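# Transfer 96-well plate from bench B1 to nest N1

## Task

Carry the 96-well plate from bench position B1 into the raised nest N1 so it lies flat within the nest's locating features, with well A1 (the plate's clipped corner) at the nest corner labelled A1. Releasing it a few millimetres above N1 is acceptable, but a much larger drop there fails. The plate must stay correctly seated without the robot holding it, so release it and pull the gripper away at the end.

## Robot and tools

Robot: two Kinova Gen3 7-joint arms, left_arm and right_arm, each fitted with a Robotiq 2F-85 parallel gripper and a wrist camera (cam_left_wrist, cam_right_wrist, each 504x504; images arrive in that order). Either arm may do the job; the unused one can be parked out of the way. Fully open, the pads can straddle the plate's body across its width but not its wider base flange.

Scene frame: origin on the table top between the arms, +z up, +x out over the table, left_arm on the +y side. The names left and right do not refer to image sides. Bases: left_arm at (+0.043, +0.300, 0), right_arm at (-0.054, -0.267, 0), both almost unrotated.

Gripper frame: +z runs along the fingers away from the wrist, +y is the closing direction. The reported end_effector_position is the point midway between the pads when closed; closed fingertips extend about 19 mm past it, open ones about 6 mm. Closing also pushes the fingertips roughly 13 mm further out, so keep that clearance above a surface.

Row format (used by execute_actions and as move's target): 16 numbers in [-1, 1], always all 16 even if only one arm moves. Order: left dx, dy, dz, rx, ry, rz, left gripper position, left gripper speed, then the same eight for the right arm. dx..rz are an offset, not a pose: a target relative to that gripper's measured pose at the start of the action (for the first action of a call, the pose in the latest result), expressed in the gripper's own axes. Scale: 1.0 = 0.6 m for translations and 180 degrees for rotation; rx, ry, rz form one rotation vector. Gripper position is absolute: +1 fully open (85 mm), 0 about 41 mm, pads touch near -0.8, -1 closes until blocked. Gripper speed: -1 about 20 mm/s, 0 about 85, +1 about 150. A zero in the gripper slots is a real command; to leave a gripper unchanged, resend its previous two numbers.

execute_actions(actions): a list of actions; each action is a table of up to 15 rows, one per 1/30 s step, and a short table repeats its last row to fill 15 steps. Every row is measured from the action's start pose, not from the previous row. Per step the commanded pose is clipped to 70 mm and 16 degrees from the measured pose, so large offsets take several actions; after an action the arm goes no further than its last clipped pose. An empty list simply returns state and images.

move(target, speed, blocking): drives each gripper in a straight line toward its offset target (one 16-number row, offsets from the pose in the latest result). speed is in m/s, 0.002 to 0.5, default 0.25; turning rate is capped at twice that in rad/s. Paths take 0.5 to 10 s and finish together; beyond 10 s they stop short. Moves do not avoid obstacles or the other arm, and grippers can lag, drift or overshoot speed near full reach. Faster contact hits harder, and aiming deeper past a contact presses harder. With blocking=false the result returns after 0.5 s while motion continues; use wait(0) to check, and call wait or stop before sending new rows or moves. The extra move: line reports the ending (done, off_target, moving, held, fault) and any limits (paced = pose clipped; held = a check blocked steps, after which the arm may jump ahead fast), plus each gripper's distance from its target.

wait(seconds): 0 to 10, runs the scene with commands held. stop(): brakes a running move (needs braking room; fingers continue). zoom_image(camera, region): region [x0, y0, x1, y1] in pixels of that camera's latest image, at most 504x504. read_manual(section): licence text only. finished_scene(scene): pass the current scene number; it ends the scene irreversibly and reports success, so call it only after releasing and retreating.

Results: each arm's line gives end_effector_position (m) and end_effector_quat_wxyz in the scene frame; printed positions can be off, more at long reach. Hand target lines show where the controller now drives each gripper. A pose unreachable line means the clearance check altered or blocked that arm's command. position_measured_pct is about 50 - 50 x position (0 = fully open); stopping below about 90 before the requested value means something is held or blocking; about 90 or more means the pads met on nothing or something very thin.

Gripping: set position -1 and keep it for a firm grip; for a gentle grip, open first, then close to slightly under the object's width. To release, command a width larger than the object. Fingers re-close on their own if the object slips or yields.

Holding an arm still: in the first call of a reply send the offset back to its wanted pose, zeros afterwards, and always its proper gripper numbers.

Avoid: dropping or knocking anything off the table (ends the scene); letting the arms collide or press each other; hard slams or heavy pushes; joint torque reaching its load limit (waist to elbow 49.6 N m, wrist joints 31.2 N m, held weight included), which freezes that arm for 10 s. Long loaded holds heat motors: MOTOR HOT appears from 60 °C, and at 75 °C an OVER-TEMPERATURE FAULT lets the arm sag. Loose objects may occasionally get nudged. Lower the plate gently into N1 so any drop is only a few millimetres, and check with the cameras that it is flat and correctly oriented before letting go.

Each tool is called after "Request:" by a JSON object that holds its "name" and its "arguments".

## Session

Request:
{"name": "execute_actions", "arguments": {"actions": []}}

Scene clock: 0.00 s.
left_arm: end_effector_position=(+0.4935, +0.3050, +0.1993) position_measured_pct=0.0 end_effector_quat_wxyz=(-0.001, -0.005, +1.000, -0.000) | right_arm: end_effector_position=(+0.3293, +0.1706, +0.1579) position_measured_pct=0.0 end_effector_quat_wxyz=(-0.391, +0.630, -0.576, +0.345)
Joint positions: left_arm=[-0.057  0.435  0.001  1.655 -0.     1.053  1.514] | right_arm=[-1.713  0.845  0.513  1.964  1.524  0.668  0.424]
Joint velocities: left_arm=[-0.001  0.    -0.001  0.001  0.    -0.    -0.   ] | right_arm=[-0.    -0.002 -0.    -0.001 -0.001  0.001 -0.001]
Motor temperatures (°C, as the motors report them): left_arm=[33 33 31 32 40 38 40] | right_arm=[34 28 33 32 39 38 41]
Hand target (left_arm): +0.493, +0.305, +0.199; -0.001, -0.005, +1.000, -0.000
Hand target (right_arm): +0.329, +0.171, +0.158; -0.391, +0.630, -0.576, +0.345

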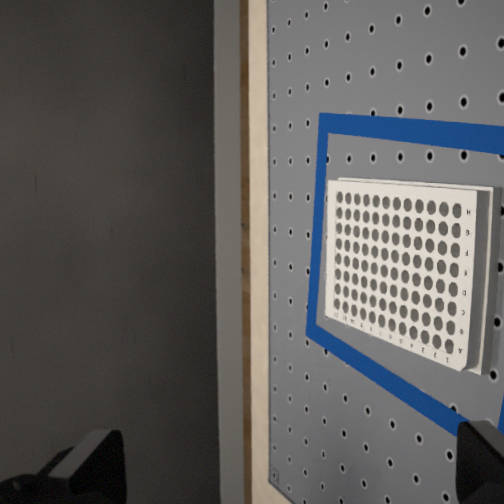

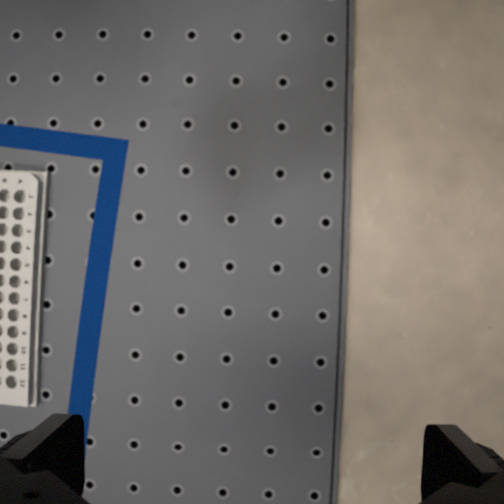

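Request:
{"name": "move", "arguments": {"target": [0,-0.2,-0.3,0,0,0,1,0, 0.54,-0.28,-0.205,-0.349,0,0,1,0], "speed": 0.3}}

Scene clock: 6.50 s.
left_arm: end_effector_position=(+0.4950, +0.1849, +0.3794) position_measured_pct=0.0 end_effector_quat_wxyz=(-0.001, -0.005, +1.000, -0.000) | right_arm: end_effector_position=(+0.3288, -0.1611, +0.3580) position_measured_pct=0.0 end_effector_quat_wxyz=(-0.006, +0.741, -0.672, -0.004)
Joint positions: left_arm=[ 0.163  0.369  0.069  1.16  -0.024  1.614  1.797] | right_arm=[-0.985  0.26   0.889  1.485 -0.216  1.49   3.141]
Joint velocities: left_arm=[-0.    -0.    -0.001 -0.001  0.    -0.001  0.   ] | right_arm=[ 0.002  0.006  0.003 -0.    -0.001  0.     0.002]
Motor temperatures (°C, as the motors report them): left_arm=[33 33 31 32 40 38 40] | right_arm=[34 28 33 32 39 38 41]
Hand target (left_arm): +0.495, +0.185, +0.379; -0.001, -0.005, +1.000, -0.000
Hand target (right_arm): +0.329, -0.161, +0.358; -0.005, +0.741, -0.672, -0.004
Off the commanded pose (left_arm): 0.000 m, 0 deg.
Off the commanded pose (right_arm): 0.003 m, 0 deg.
move: done; limits=paced

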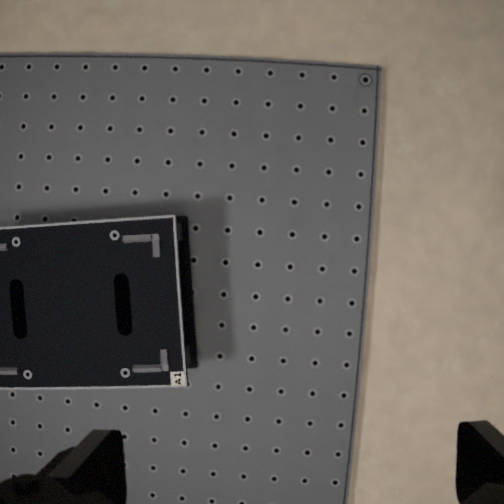

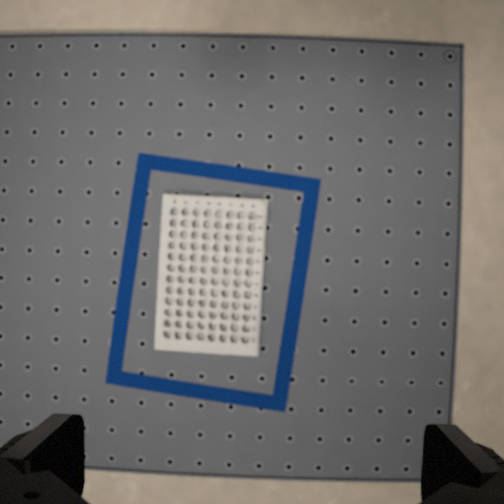

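Request:
{"name": "zoom_image", "arguments": {"camera": "cam_right_wrist", "region": [110, 170, 310, 370]}}

Request:
{"name": "zoom_image", "arguments": {"camera": "cam_left_wrist", "region": [0, 190, 220, 410]}}

Region (110, 170, 310, 370) of cam_right_wrist's 504x504 image, scaled by 2.520.

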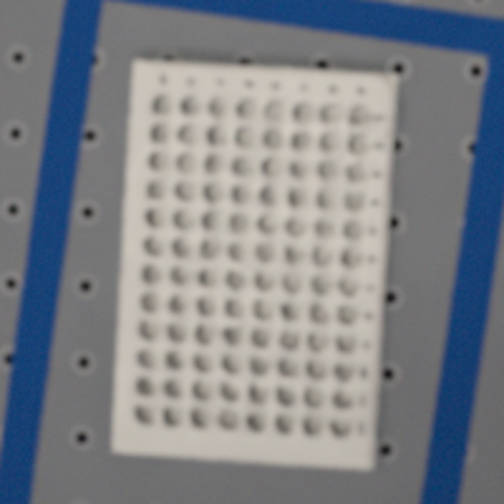

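Region (0, 190, 220, 410) of cam_left_wrist's 504x504 image, scaled by 2.291.

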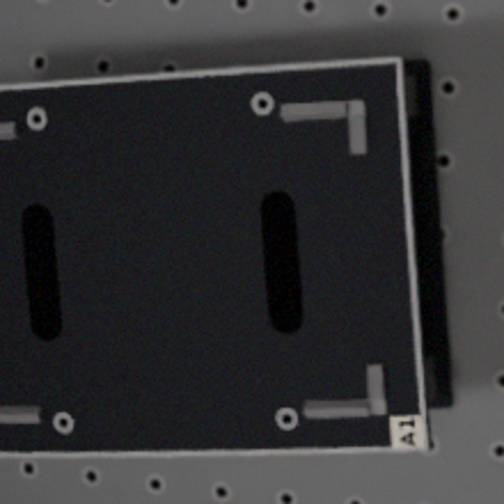

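Request:
{"name": "move", "arguments": {"target": [0.053,-0.067,0.45,0,0,0.009,1,0, 0.02,-0.2,0,0,0,0,1,0], "speed": 0.3}}

Scene clock: 12.67 s.
left_arm: end_effector_position=(+0.4633, +0.1441, +0.1094) position_measured_pct=0.0 end_effector_quat_wxyz=(-0.001, +0.009, +1.000, -0.000) | right_arm: end_effector_position=(+0.4491, -0.1617, +0.3573) position_measured_pct=0.0 end_effector_quat_wxyz=(-0.005, +0.741, -0.672, -0.005)
Joint positions: left_arm=[ 0.264  0.561  0.065  1.789 -0.047  0.793  1.895] | right_arm=[-0.644  0.582  0.827  1.058 -0.432  1.658  3.291]
Joint velocities: left_arm=[ 0.     0.002  0.    -0.002 -0.    -0.     0.001] | right_arm=[ 0.003  0.002  0.001  0.    -0.001  0.001  0.001]
Motor temperatures (°C, as the motors report them): left_arm=[33 34 31 32 40 38 40] | right_arm=[34 28 33 32 39 38 41]
Hand target (left_arm): +0.463, +0.144, +0.109; -0.001, +0.009, +1.000, -0.000
Hand target (right_arm): +0.449, -0.162, +0.357; -0.005, +0.741, -0.672, -0.005
Off the commanded pose (left_arm): 0.000 m, 0 deg.
Off the commanded pose (right_arm): 0.001 m, 0 deg.
move: done

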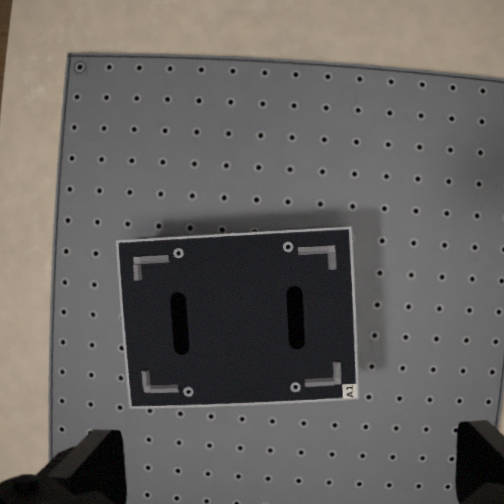

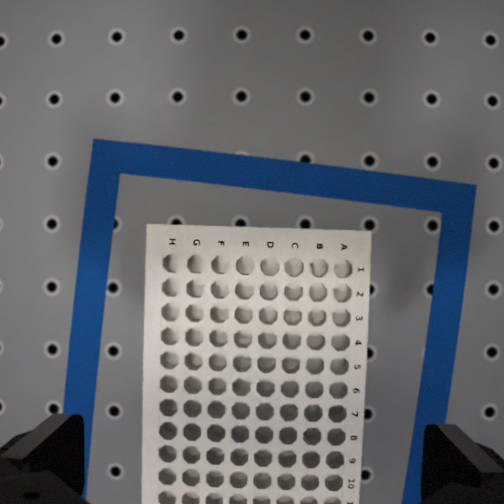

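Request:
{"name": "zoom_image", "arguments": {"camera": "cam_left_wrist", "region": [80, 160, 400, 480]}}

Request:
{"name": "move", "arguments": {"target": [0,-0.002,0.12,0,0,0.001,1,0, 0.273,0.205,0.067,0.103,-0.2646,0.2206,1,0], "speed": 0.4}}

Region (80, 160, 400, 480) of cam_left_wrist's 504x504 image, scaled by 1.575.

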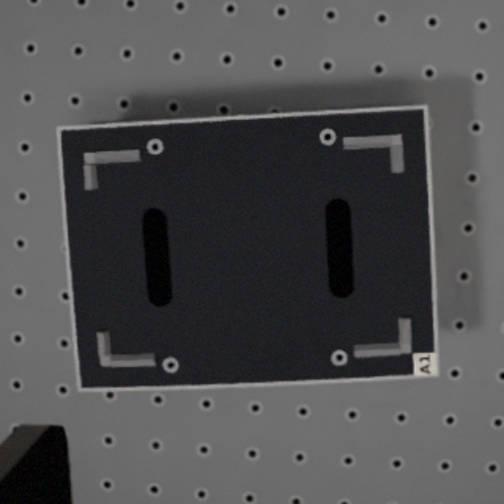

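Scene clock: 20.30 s.
left_arm: end_effector_position=(+0.4632, +0.1429, +0.0373) position_measured_pct=0.0 end_effector_quat_wxyz=(-0.001, +0.011, +1.000, -0.000) | right_arm: end_effector_position=(+0.3409, -0.3359, +0.3131) position_measured_pct=0.0 end_effector_quat_wxyz=(+0.380, -0.402, +0.810, +0.195)
Joint positions: left_arm=[ 0.276  0.697  0.052  1.844 -0.057  0.602  1.903] | right_arm=[ 0.048  0.356  0.91   1.95  -1.092  1.521  3.858]
Joint velocities: left_arm=[-0.001  0.    -0.001  0.     0.     0.    -0.   ] | right_arm=[ 0.003  0.003  0.002 -0.    -0.001  0.002  0.003]
Motor temperatures (°C, as the motors report them): left_arm=[33 34 31 32 40 38 40] | right_arm=[34 29 33 32 39 38 41]
Hand target (left_arm): +0.463, +0.143, +0.037; -0.001, +0.011, +1.000, -0.000
Hand target (right_arm): +0.341, -0.336, +0.313; +0.380, -0.402, +0.810, +0.195
Off the commanded pose (left_arm): 0.000 m, 0 deg.
Off the commanded pose (right_arm): 0.002 m, 0 deg.
move: done

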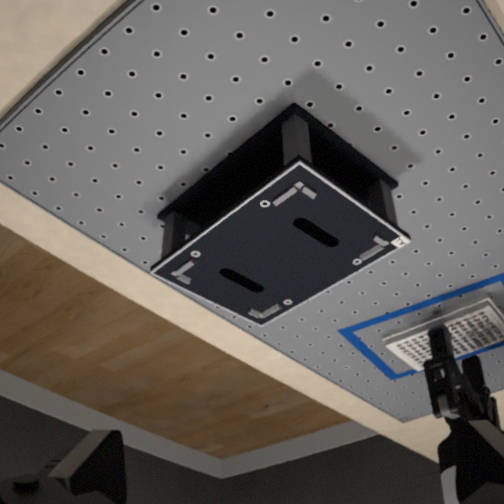

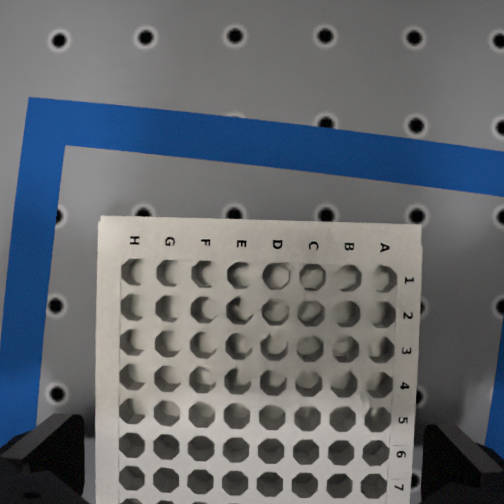

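Request:
{"name": "zoom_image", "arguments": {"camera": "cam_right_wrist", "region": [40, 384, 160, 504]}}

Request:
{"name": "zoom_image", "arguments": {"camera": "cam_right_wrist", "region": [350, 384, 470, 504]}}

Request:
{"name": "zoom_image", "arguments": {"camera": "cam_left_wrist", "region": [364, 270, 504, 410]}}

Region (40, 384, 160, 504) of cam_right_wrist's 504x504 image, scaled by 4.200.

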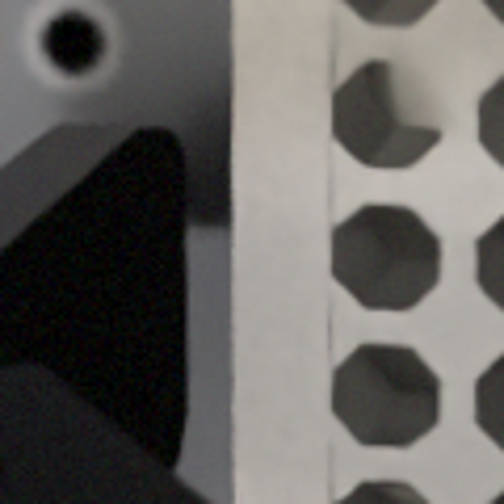

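Region (350, 384, 470, 504) of cam_right_wrist's 504x504 image, scaled by 4.200.

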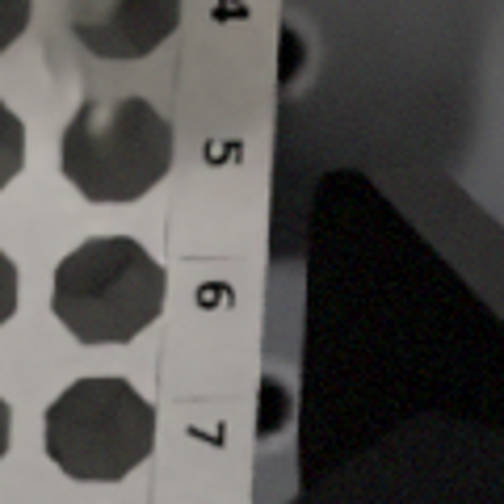

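Region (364, 270, 504, 410) of cam_left_wrist's 504x504 image, scaled by 3.600.

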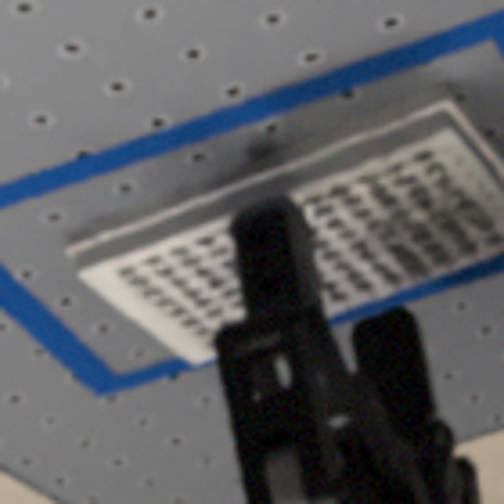

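Request:
{"name": "move", "arguments": {"target": [0,0,0.025,0,0,0,1,0, 0,0,0,0,0,0,1,0], "speed": 0.03}}

Request:
{"name": "zoom_image", "arguments": {"camera": "cam_left_wrist", "region": [384, 280, 504, 400]}}

Scene clock: 22.97 s.
left_arm: end_effector_position=(+0.4633, +0.1428, +0.0226) position_measured_pct=0.0 end_effector_quat_wxyz=(-0.000, +0.011, +1.000, -0.001) | right_arm: end_effector_position=(+0.3409, -0.3359, +0.3131) position_measured_pct=0.0 end_effector_quat_wxyz=(+0.380, -0.402, +0.810, +0.195)
Joint positions: left_arm=[ 0.278  0.728  0.049  1.851 -0.059  0.565  1.904] | right_arm=[ 0.048  0.356  0.91   1.95  -1.092  1.521  3.858]
Joint velocities: left_arm=[ 0.     0.001  0.    -0.001 -0.     0.    -0.   ] | right_arm=[ 0.001 -0.001 -0.001 -0.     0.001  0.    -0.   ]
Motor temperatures (°C, as the motors report them): left_arm=[33 34 31 32 40 38 40] | right_arm=[34 29 33 32 39 39 41]
Hand target (left_arm): +0.463, +0.143, +0.022; -0.001, +0.011, +1.000, -0.000
Hand target (right_arm): +0.341, -0.336, +0.313; +0.380, -0.402, +0.810, +0.195
Off the commanded pose (left_arm): 0.000 m, 0 deg.
Off the commanded pose (right_arm): 0.000 m, 0 deg.
move: done

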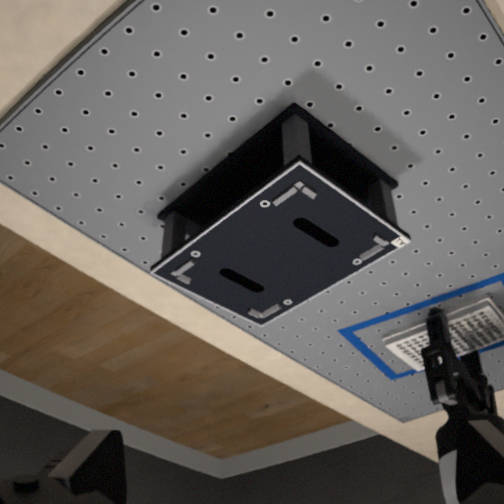

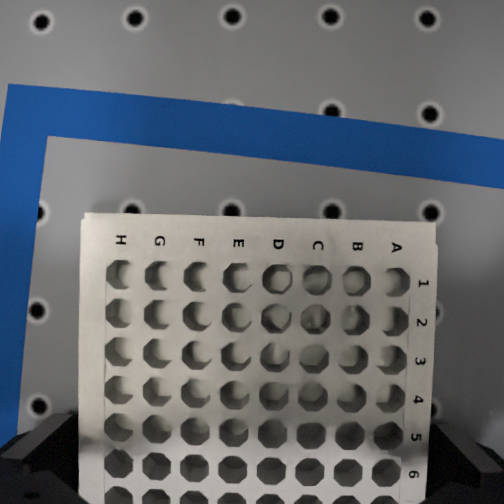

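Region (384, 280, 504, 400) of cam_left_wrist's 504x504 image, scaled by 4.200.

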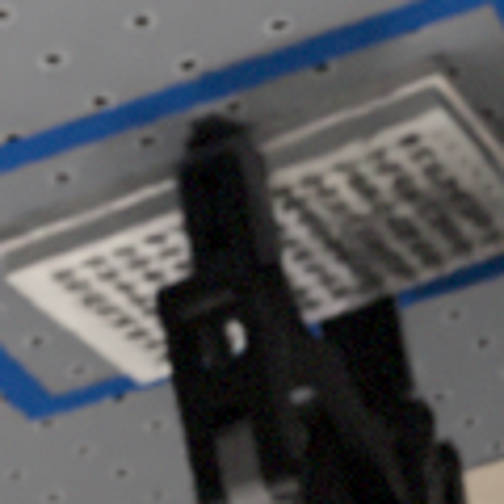

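Request:
{"name": "execute_actions", "arguments": {"actions": [[[0,0,0,0,0,0,0.8,-1, 0,0,0,0,0,0,1,0]]]}}

Scene clock: 24.10 s.
left_arm: end_effector_position=(+0.4635, +0.1429, +0.0245) position_measured_pct=6.3 end_effector_quat_wxyz=(+0.001, +0.011, +1.000, -0.001) | right_arm: end_effector_position=(+0.3409, -0.3359, +0.3131) position_measured_pct=0.0 end_effector_quat_wxyz=(+0.380, -0.402, +0.810, +0.195)
Joint positions: left_arm=[ 0.278  0.723  0.049  1.851 -0.059  0.567  1.904] | right_arm=[ 0.048  0.356  0.91   1.95  -1.092  1.521  3.858]
Joint velocities: left_arm=[-0.002 -0.004  0.     0.002  0.     0.    -0.   ] | right_arm=[ 0.001 -0.001 -0.    -0.    -0.    -0.     0.   ]
Motor temperatures (°C, as the motors report them): left_arm=[33 34 31 32 40 38 40] | right_arm=[34 29 33 32 39 39 41]
Hand target (left_arm): +0.463, +0.143, +0.023; -0.000, +0.011, +1.000, -0.001
Hand target (right_arm): +0.341, -0.336, +0.313; +0.380, -0.402, +0.810, +0.195
Off the commanded pose (left_arm): 0.002 m, 0 deg.
Off the commanded pose (right_arm): 0.000 m, 0 deg.

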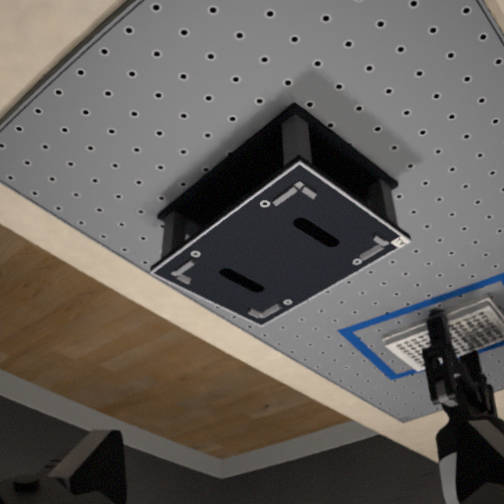

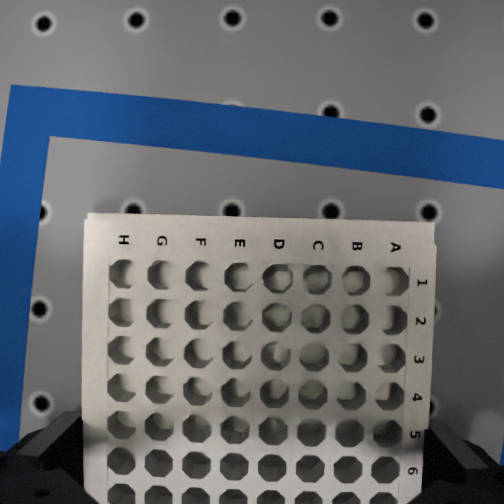

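Request:
{"name": "move", "arguments": {"target": [0,-0.08,-0.2,0,0,0,0.8,-1, 0,0,0,0,0,0,1,0], "speed": 0.15}}

Request:
{"name": "move", "arguments": {"target": [-0.016,-0.428,-0.01,0,0,-0.0467,0.8,-1, 0,0,0,0,0,0,1,0], "speed": 0.2}}

Scene clock: 27.07 s.
left_arm: end_effector_position=(+0.4624, +0.0951, +0.1445) position_measured_pct=6.7 end_effector_quat_wxyz=(+0.000, +0.011, +1.000, -0.001) | right_arm: end_effector_position=(+0.3409, -0.3359, +0.3131) position_measured_pct=0.0 end_effector_quat_wxyz=(+0.380, -0.402, +0.810, +0.195)
Joint positions: left_arm=[ 0.364  0.539  0.07   1.685 -0.044  0.918  1.99 ] | right_arm=[ 0.048  0.356  0.91   1.95  -1.092  1.521  3.858]
Joint velocities: left_arm=[ 0.001 -0.004  0.002 -0.001 -0.001  0.     0.001] | right_arm=[-0.     0.002 -0.    -0.001  0.     0.     0.   ]
Motor temperatures (°C, as the motors report them): left_arm=[33 34 31 32 40 38 40] | right_arm=[34 29 33 32 39 39 41]
Hand target (left_arm): +0.462, +0.095, +0.145; +0.001, +0.011, +1.000, -0.001
Hand target (right_arm): +0.341, -0.336, +0.313; +0.380, -0.402, +0.810, +0.195
Off the commanded pose (left_arm): 0.000 m, 0 deg.
Off the commanded pose (right_arm): 0.000 m, 0 deg.
move: done

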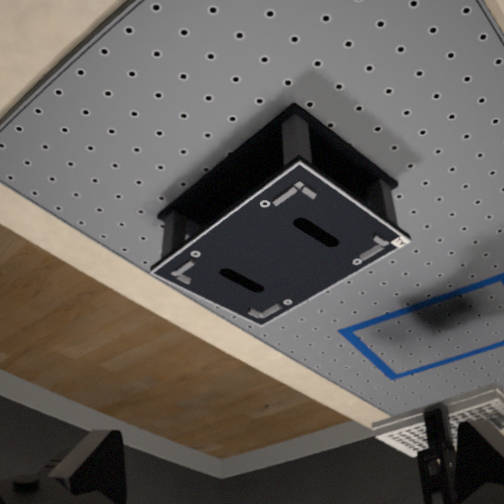

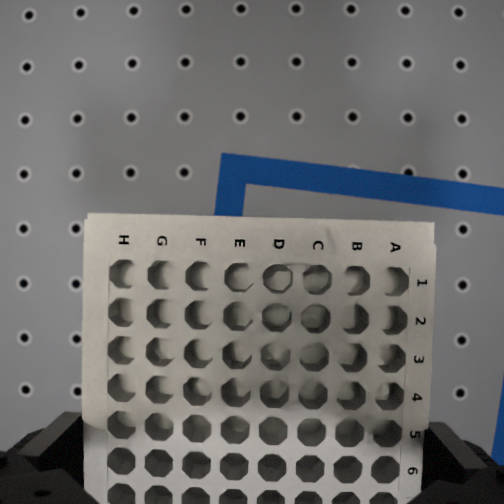

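Scene clock: 28.77 s.
left_arm: end_effector_position=(+0.4669, -0.1618, +0.1512) position_measured_pct=6.7 end_effector_quat_wxyz=(+0.000, -0.063, +0.998, -0.001) | right_arm: end_effector_position=(+0.3409, -0.3359, +0.3131) position_measured_pct=0.0 end_effector_quat_wxyz=(+0.380, -0.402, +0.810, +0.195)
Joint positions: left_arm=[ 0.773  0.881  0.06   0.983 -0.048  1.276  2.512] | right_arm=[ 0.048  0.356  0.91   1.95  -1.092  1.521  3.858]
Joint velocities: left_arm=[ 0.003  0.013  0.002 -0.004 -0.001  0.001  0.001] | right_arm=[ 0.    -0.002  0.    -0.001  0.001 -0.     0.   ]
Motor temperatures (°C, as the motors report them): left_arm=[33 34 31 32 40 38 40] | right_arm=[34 29 33 32 39 39 41]
Hand target (left_arm): +0.467, -0.162, +0.150; +0.000, -0.063, +0.998, -0.001
Hand target (right_arm): +0.341, -0.336, +0.313; +0.380, -0.402, +0.810, +0.195
Off the commanded pose (left_arm): 0.001 m, 0 deg.
Off the commanded pose (right_arm): 0.000 m, 0 deg.
move: done

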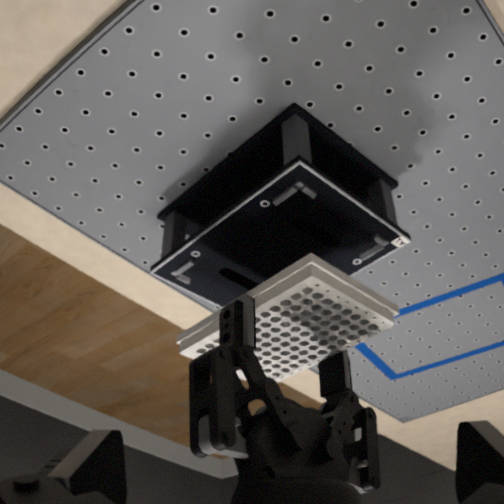

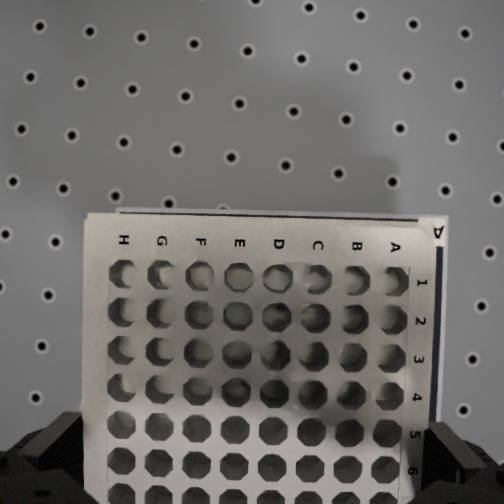

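Request:
{"name": "move", "arguments": {"target": [-0.019,0.0127,0.058,0,0,0,0.8,-1, 0,0,0,0,0,0,1,0], "speed": 0.08}}

Scene clock: 30.60 s.
left_arm: end_effector_position=(+0.4773, -0.1528, +0.1164) position_measured_pct=6.7 end_effector_quat_wxyz=(+0.000, -0.063, +0.998, -0.001) | right_arm: end_effector_position=(+0.3409, -0.3359, +0.3131) position_measured_pct=0.0 end_effector_quat_wxyz=(+0.380, -0.402, +0.810, +0.195)
Joint positions: left_arm=[ 0.752  0.915  0.057  1.03  -0.048  1.196  2.491] | right_arm=[ 0.048  0.356  0.91   1.95  -1.092  1.521  3.858]
Joint velocities: left_arm=[-0.001  0.001  0.     0.     0.     0.001 -0.   ] | right_arm=[ 0.    -0.002  0.001 -0.001  0.    -0.     0.   ]
Motor temperatures (°C, as the motors report them): left_arm=[33 34 31 32 40 38 40] | right_arm=[34 29 33 32 39 39 41]
Hand target (left_arm): +0.477, -0.153, +0.116; +0.000, -0.063, +0.998, -0.001
Hand target (right_arm): +0.341, -0.336, +0.313; +0.380, -0.402, +0.810, +0.195
Off the commanded pose (left_arm): 0.000 m, 0 deg.
Off the commanded pose (right_arm): 0.000 m, 0 deg.
move: done

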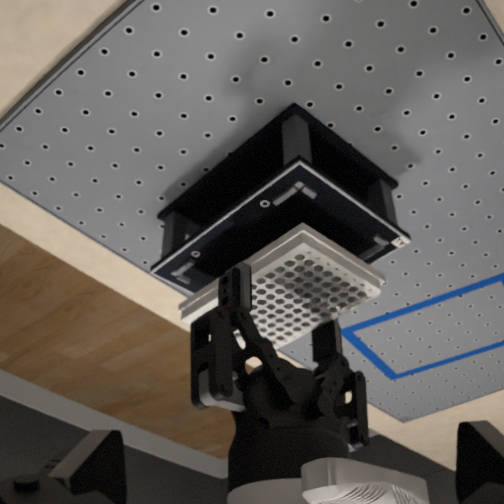

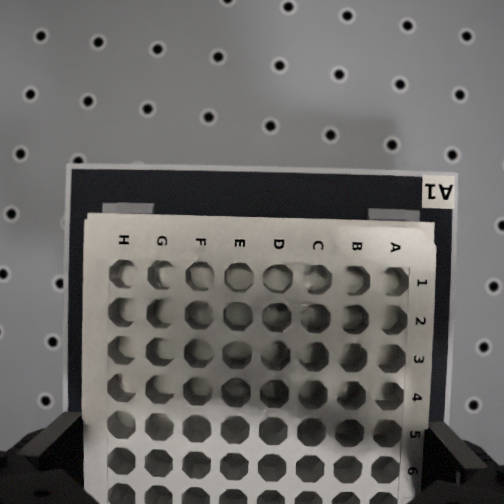

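Request:
{"name": "move", "arguments": {"target": [0,0,0.023,0,0,0,0.8,-1, 0,0,0,0,0,0,1,0], "speed": 0.04}}

Request:
{"name": "zoom_image", "arguments": {"camera": "cam_right_wrist", "region": [40, 140, 180, 280]}}

Request:
{"name": "zoom_image", "arguments": {"camera": "cam_right_wrist", "region": [345, 145, 485, 285]}}

Request:
{"name": "zoom_image", "arguments": {"camera": "cam_left_wrist", "region": [140, 140, 420, 340]}}

Scene clock: 32.23 s.
left_arm: end_effector_position=(+0.4773, -0.1529, +0.1026) position_measured_pct=6.7 end_effector_quat_wxyz=(+0.000, -0.063, +0.998, -0.001) | right_arm: end_effector_position=(+0.3409, -0.3359, +0.3131) position_measured_pct=0.0 end_effector_quat_wxyz=(+0.380, -0.402, +0.810, +0.195)
Joint positions: left_arm=[ 0.752  0.929  0.056  1.046 -0.048  1.166  2.491] | right_arm=[ 0.048  0.356  0.91   1.95  -1.092  1.521  3.858]
Joint velocities: left_arm=[ 0.001  0.001  0.    -0.     0.    -0.     0.   ] | right_arm=[-0.001  0.001  0.    -0.001 -0.    -0.001 -0.001]
Motor temperatures (°C, as the motors report them): left_arm=[33 34 31 32 40 38 40] | right_arm=[34 29 33 32 39 39 41]
Hand target (left_arm): +0.477, -0.153, +0.103; +0.000, -0.063, +0.998, -0.001
Hand target (right_arm): +0.341, -0.336, +0.313; +0.380, -0.402, +0.810, +0.195
Off the commanded pose (left_arm): 0.000 m, 0 deg.
Off the commanded pose (right_arm): 0.000 m, 0 deg.
move: done

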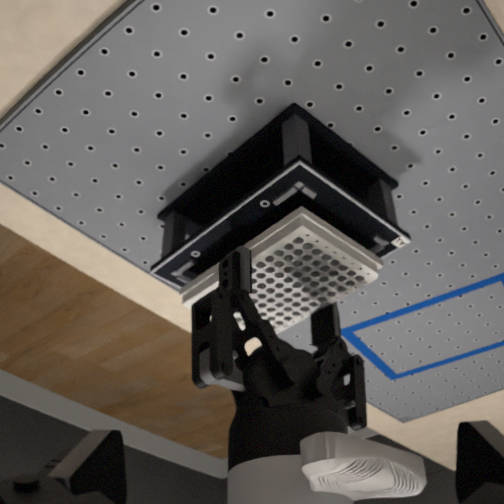

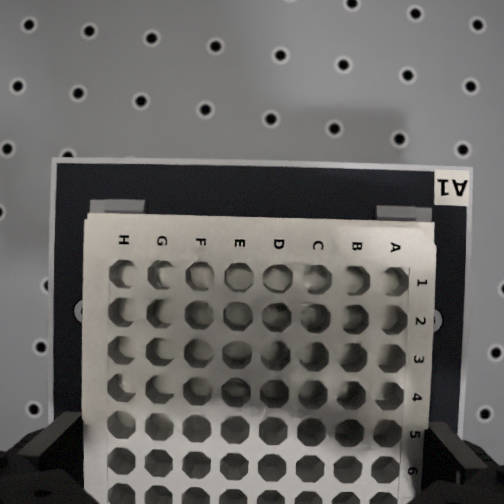

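Region (40, 140, 180, 280) of cam_right_wrist's 504x504 image, scaled by 3.600.

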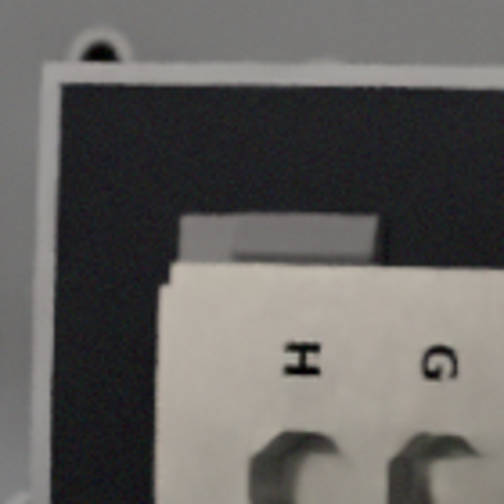

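Region (345, 145, 485, 285) of cam_right_wrist's 504x504 image, scaled by 3.600.

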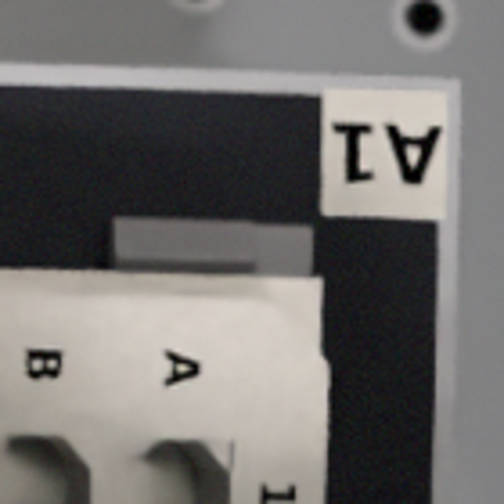

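Region (140, 140, 420, 340) of cam_left_wrist's 504x504 image, scaled by 1.800; it fills the top 360 rows of this view, and the rest is white.

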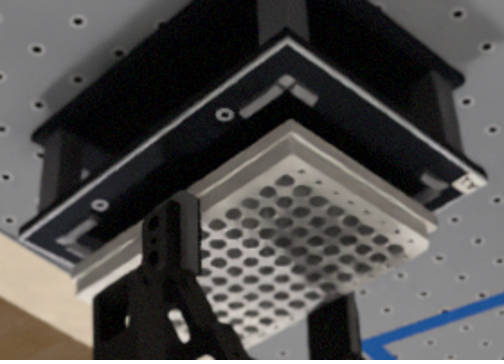

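Request:
{"name": "move", "arguments": {"target": [0.0008,0.0005,0.012,0,0,-0.0014,0.8,-1, 0,0,0,0,0,0,1,0], "speed": 0.03}}

Request:
{"name": "zoom_image", "arguments": {"camera": "cam_right_wrist", "region": [40, 140, 180, 280]}}

Request:
{"name": "zoom_image", "arguments": {"camera": "cam_right_wrist", "region": [345, 145, 485, 285]}}

Request:
{"name": "zoom_image", "arguments": {"camera": "cam_left_wrist", "region": [140, 150, 340, 320]}}

Scene clock: 35.37 s.
left_arm: end_effector_position=(+0.4768, -0.1526, +0.0954) position_measured_pct=6.7 end_effector_quat_wxyz=(+0.000, -0.065, +0.998, -0.001) | right_arm: end_effector_position=(+0.3409, -0.3359, +0.3131) position_measured_pct=0.0 end_effector_quat_wxyz=(+0.380, -0.402, +0.810, +0.195)
Joint positions: left_arm=[ 0.753  0.936  0.054  1.057 -0.047  1.148  2.495] | right_arm=[ 0.048  0.356  0.91   1.95  -1.092  1.521  3.858]
Joint velocities: left_arm=[ 0.    -0.     0.     0.002  0.    -0.001  0.   ] | right_arm=[ 0.    -0.001  0.    -0.001  0.001 -0.001 -0.   ]
Motor temperatures (°C, as the motors report them): left_arm=[33 34 31 32 40 38 40] | right_arm=[34 29 33 32 39 39 41]
Hand target (left_arm): +0.477, -0.153, +0.095; +0.000, -0.065, +0.998, -0.001
Hand target (right_arm): +0.341, -0.336, +0.313; +0.380, -0.402, +0.810, +0.195
Off the commanded pose (left_arm): 0.000 m, 0 deg.
Off the commanded pose (right_arm): 0.000 m, 0 deg.
move: done

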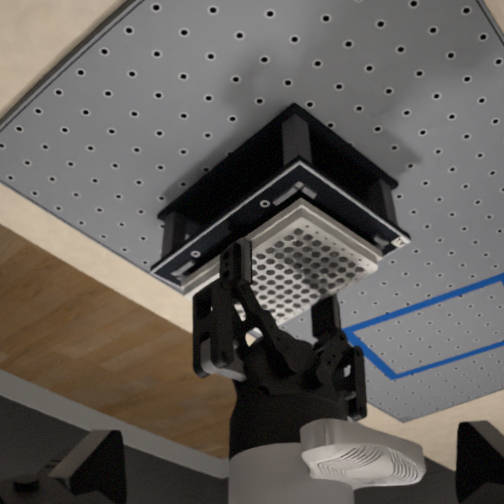

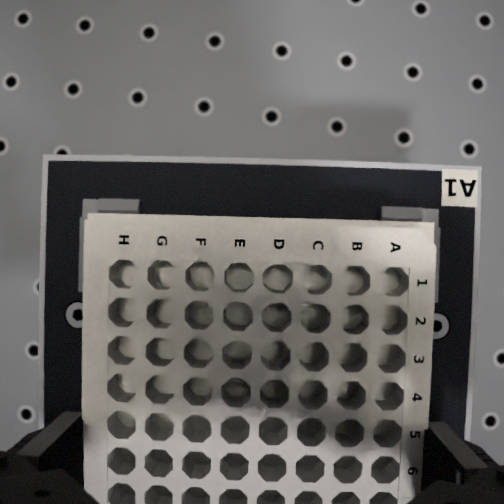

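Region (40, 140, 180, 280) of cam_right_wrist's 504x504 image, scaled by 3.600.

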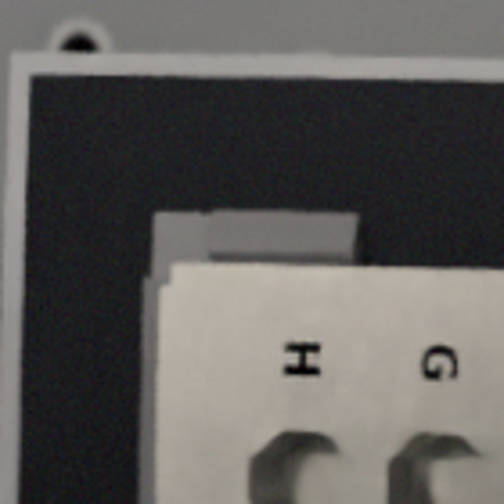

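Region (345, 145, 485, 285) of cam_right_wrist's 504x504 image, scaled by 3.600.

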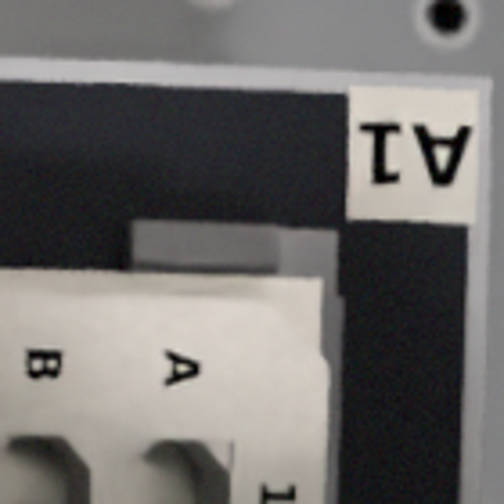

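Region (140, 150, 340, 320) of cam_left_wrist's 504x504 image, scaled by 2.520; it fills the top 428 rows of this view, and the rest is white.

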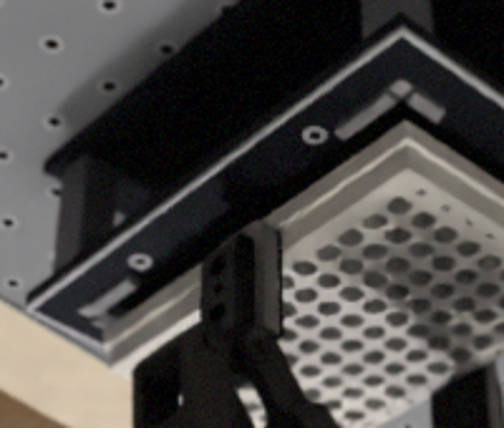

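Request:
{"name": "move", "arguments": {"target": [0,0,0.010,0,0,0,0.8,-1, 0,0,0,0,0,0,1,0], "speed": 0.012}}

Request:
{"name": "zoom_image", "arguments": {"camera": "cam_left_wrist", "region": [140, 150, 340, 320]}}

Request:
{"name": "zoom_image", "arguments": {"camera": "cam_right_wrist", "region": [40, 140, 180, 280]}}

Request:
{"name": "zoom_image", "arguments": {"camera": "cam_right_wrist", "region": [345, 145, 485, 285]}}

Scene clock: 37.87 s.
left_arm: end_effector_position=(+0.4768, -0.1526, +0.0894) position_measured_pct=6.7 end_effector_quat_wxyz=(+0.000, -0.065, +0.998, -0.001) | right_arm: end_effector_position=(+0.3409, -0.3359, +0.3131) position_measured_pct=0.0 end_effector_quat_wxyz=(+0.380, -0.402, +0.810, +0.195)
Joint positions: left_arm=[ 0.753  0.942  0.054  1.063 -0.047  1.135  2.496] | right_arm=[ 0.048  0.356  0.91   1.95  -1.092  1.521  3.858]
Joint velocities: left_arm=[0.001 0.001 0.    0.    0.    0.    0.   ] | right_arm=[ 0.    -0.001 -0.     0.001 -0.    -0.001  0.   ]
Motor temperatures (°C, as the motors report them): left_arm=[33 34 31 32 40 38 40] | right_arm=[34 29 33 33 39 39 41]
Hand target (left_arm): +0.477, -0.153, +0.089; +0.000, -0.065, +0.998, -0.001
Hand target (right_arm): +0.341, -0.336, +0.313; +0.380, -0.402, +0.810, +0.195
Off the commanded pose (left_arm): 0.000 m, 0 deg.
Off the commanded pose (right_arm): 0.000 m, 0 deg.
move: done

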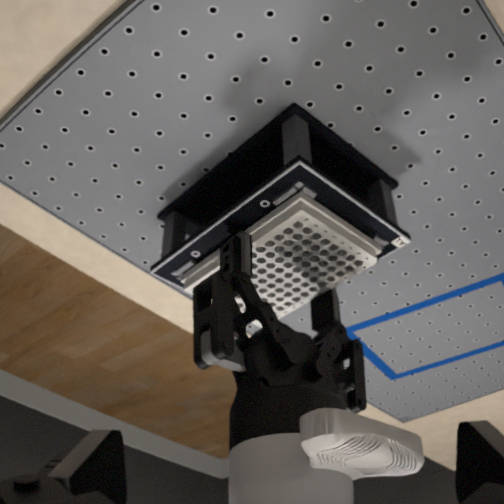

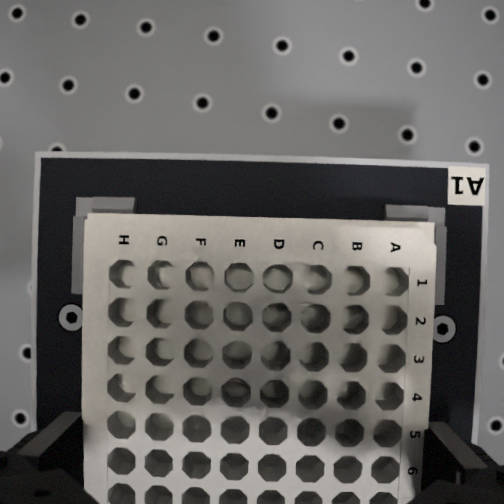

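Region (140, 150, 340, 320) of cam_left_wrist's 504x504 image, scaled by 2.520; it fills the top 428 rows of this view, and the rest is white.

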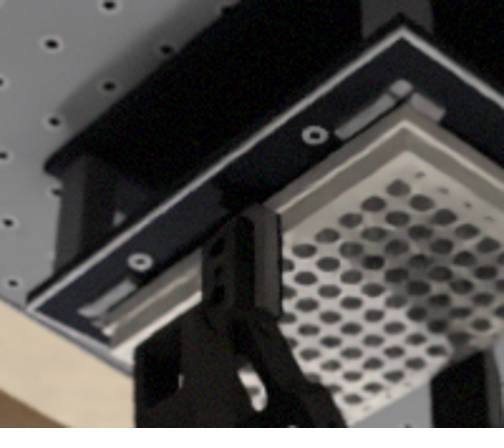

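Region (40, 140, 180, 280) of cam_right_wrist's 504x504 image, scaled by 3.600.

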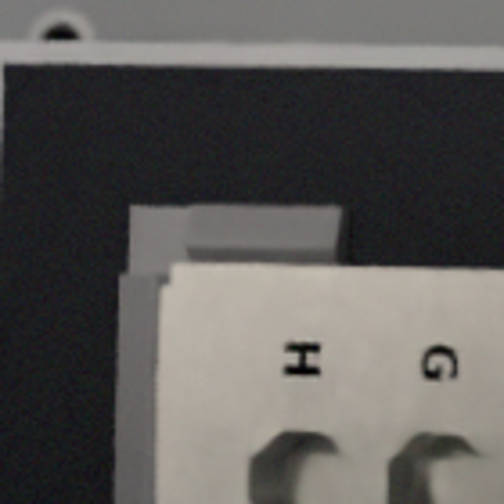

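Region (345, 145, 485, 285) of cam_right_wrist's 504x504 image, scaled by 3.600.

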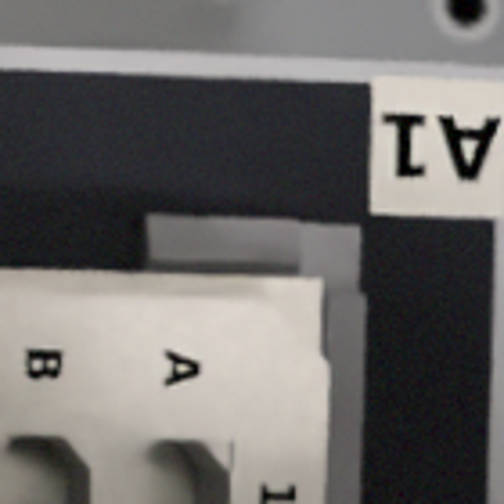

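Request:
{"name": "move", "arguments": {"target": [0,-0.0003,0.005,0,0,0,0.8,-1, 0,0,0,0,0,0,1,0], "speed": 0.008}}

Request:
{"name": "zoom_image", "arguments": {"camera": "cam_left_wrist", "region": [140, 150, 340, 320]}}

Scene clock: 40.20 s.
left_arm: end_effector_position=(+0.4774, -0.1527, +0.0867) position_measured_pct=6.7 end_effector_quat_wxyz=(+0.001, -0.065, +0.998, -0.001) | right_arm: end_effector_position=(+0.3409, -0.3359, +0.3131) position_measured_pct=0.0 end_effector_quat_wxyz=(+0.380, -0.402, +0.810, +0.195)
Joint positions: left_arm=[ 0.753  0.946  0.054  1.064 -0.048  1.129  2.496] | right_arm=[ 0.048  0.356  0.91   1.95  -1.092  1.521  3.858]
Joint velocities: left_arm=[ 0.001  0.     0.001  0.001 -0.001 -0.     0.   ] | right_arm=[-0.    -0.    -0.     0.     0.     0.001  0.001]
Motor temperatures (°C, as the motors report them): left_arm=[33 34 31 32 40 38 40] | right_arm=[34 29 33 33 39 39 41]
Hand target (left_arm): +0.477, -0.153, +0.086; +0.000, -0.065, +0.998, -0.001
Hand target (right_arm): +0.341, -0.336, +0.313; +0.380, -0.402, +0.810, +0.195
Off the commanded pose (left_arm): 0.001 m, 0 deg.
Off the commanded pose (right_arm): 0.000 m, 0 deg.
move: done

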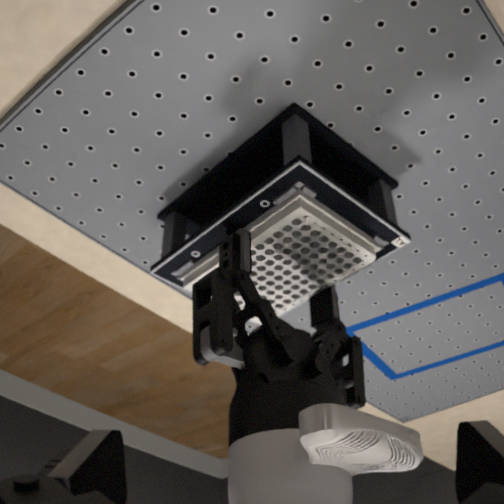

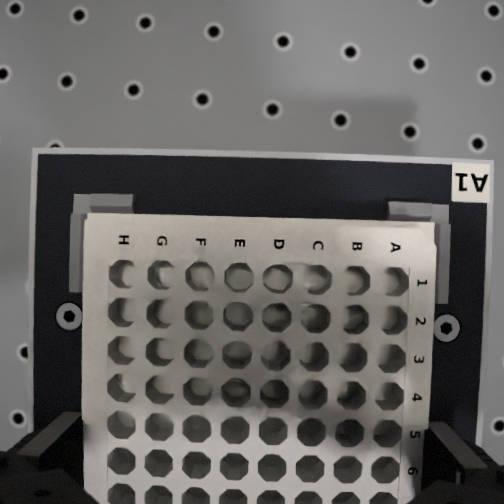

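Region (140, 150, 340, 320) of cam_left_wrist's 504x504 image, scaled by 2.520; it fills the top 428 rows of this view, and the rest is white.

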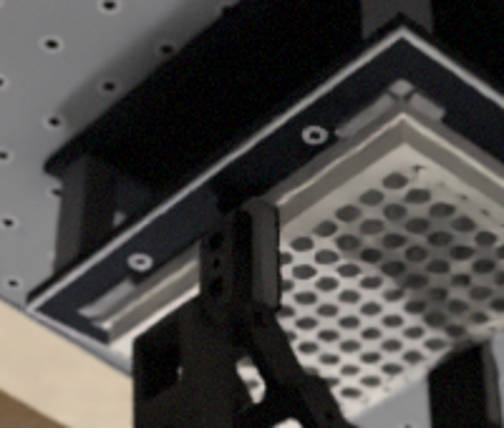

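Request:
{"name": "execute_actions", "arguments": {"actions": [[[-0.0003,0,0.0008,0,0,0,0.8,-1, 0,0,0,0,0,0,1,0],[-0.0003,0,0.0008,0,0,0,0.8,-1, 0,0,0,0,0,0,1,0],[-0.0004,0,0.0014,0,0,0,0.8,-1, 0,0,0,0,0,0,1,0],[-0.0004,0,0.0014,0,0,0,0.8,-1, 0,0,0,0,0,0,1,0],[-0.0005,0,0.002,0,0,0,0.8,-1, 0,0,0,0,0,0,1,0],[-0.0005,0,0.002,0,0,0,0.8,-1, 0,0,0,0,0,0,1,0],[-0.0005,0,0.0025,0,0,0,0.8,-1, 0,0,0,0,0,0,1,0]],[[0,0,0,0,0,0,1,-1, 0,0,0,0,0,0,1,0]]]}}

Request:
{"name": "zoom_image", "arguments": {"camera": "cam_left_wrist", "region": [140, 150, 340, 320]}}

Scene clock: 42.50 s.
left_arm: end_effector_position=(+0.4778, -0.1535, +0.0869) position_measured_pct=0.0 end_effector_quat_wxyz=(+0.002, -0.065, +0.998, -0.002) | right_arm: end_effector_position=(+0.3409, -0.3359, +0.3131) position_measured_pct=0.0 end_effector_quat_wxyz=(+0.380, -0.402, +0.810, +0.195)
Joint positions: left_arm=[ 0.753  0.946  0.054  1.064 -0.047  1.127  2.495] | right_arm=[ 0.048  0.356  0.91   1.95  -1.092  1.521  3.858]
Joint velocities: left_arm=[ 0.     0.    -0.001 -0.     0.    -0.001 -0.   ] | right_arm=[-0.     0.001  0.    -0.     0.    -0.001  0.   ]
Motor temperatures (°C, as the motors report them): left_arm=[33 34 31 32 40 38 40] | right_arm=[34 29 33 33 39 39 41]
Hand target (left_arm): +0.478, -0.153, +0.086; +0.001, -0.065, +0.998, -0.002
Hand target (right_arm): +0.341, -0.336, +0.313; +0.380, -0.402, +0.810, +0.195
Off the commanded pose (left_arm): 0.001 m, 0 deg.
Off the commanded pose (right_arm): 0.000 m, 0 deg.

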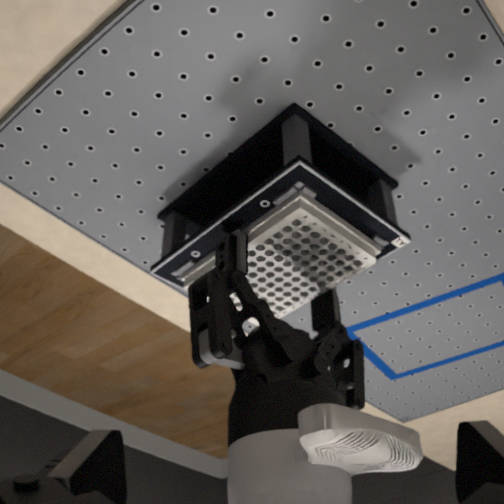

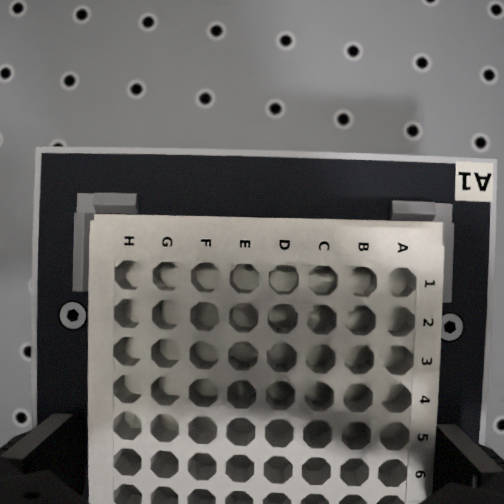

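Region (140, 150, 340, 320) of cam_left_wrist's 504x504 image, scaled by 2.520; it fills the top 428 rows of this view, and the rest is white.

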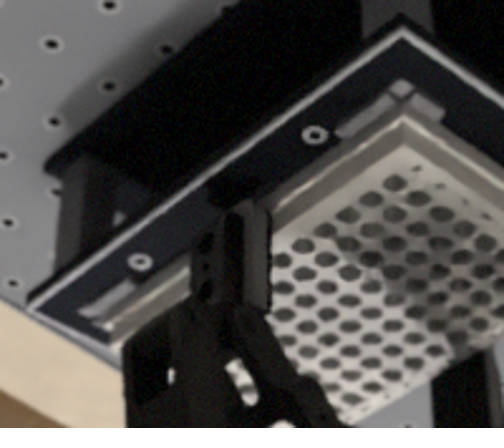

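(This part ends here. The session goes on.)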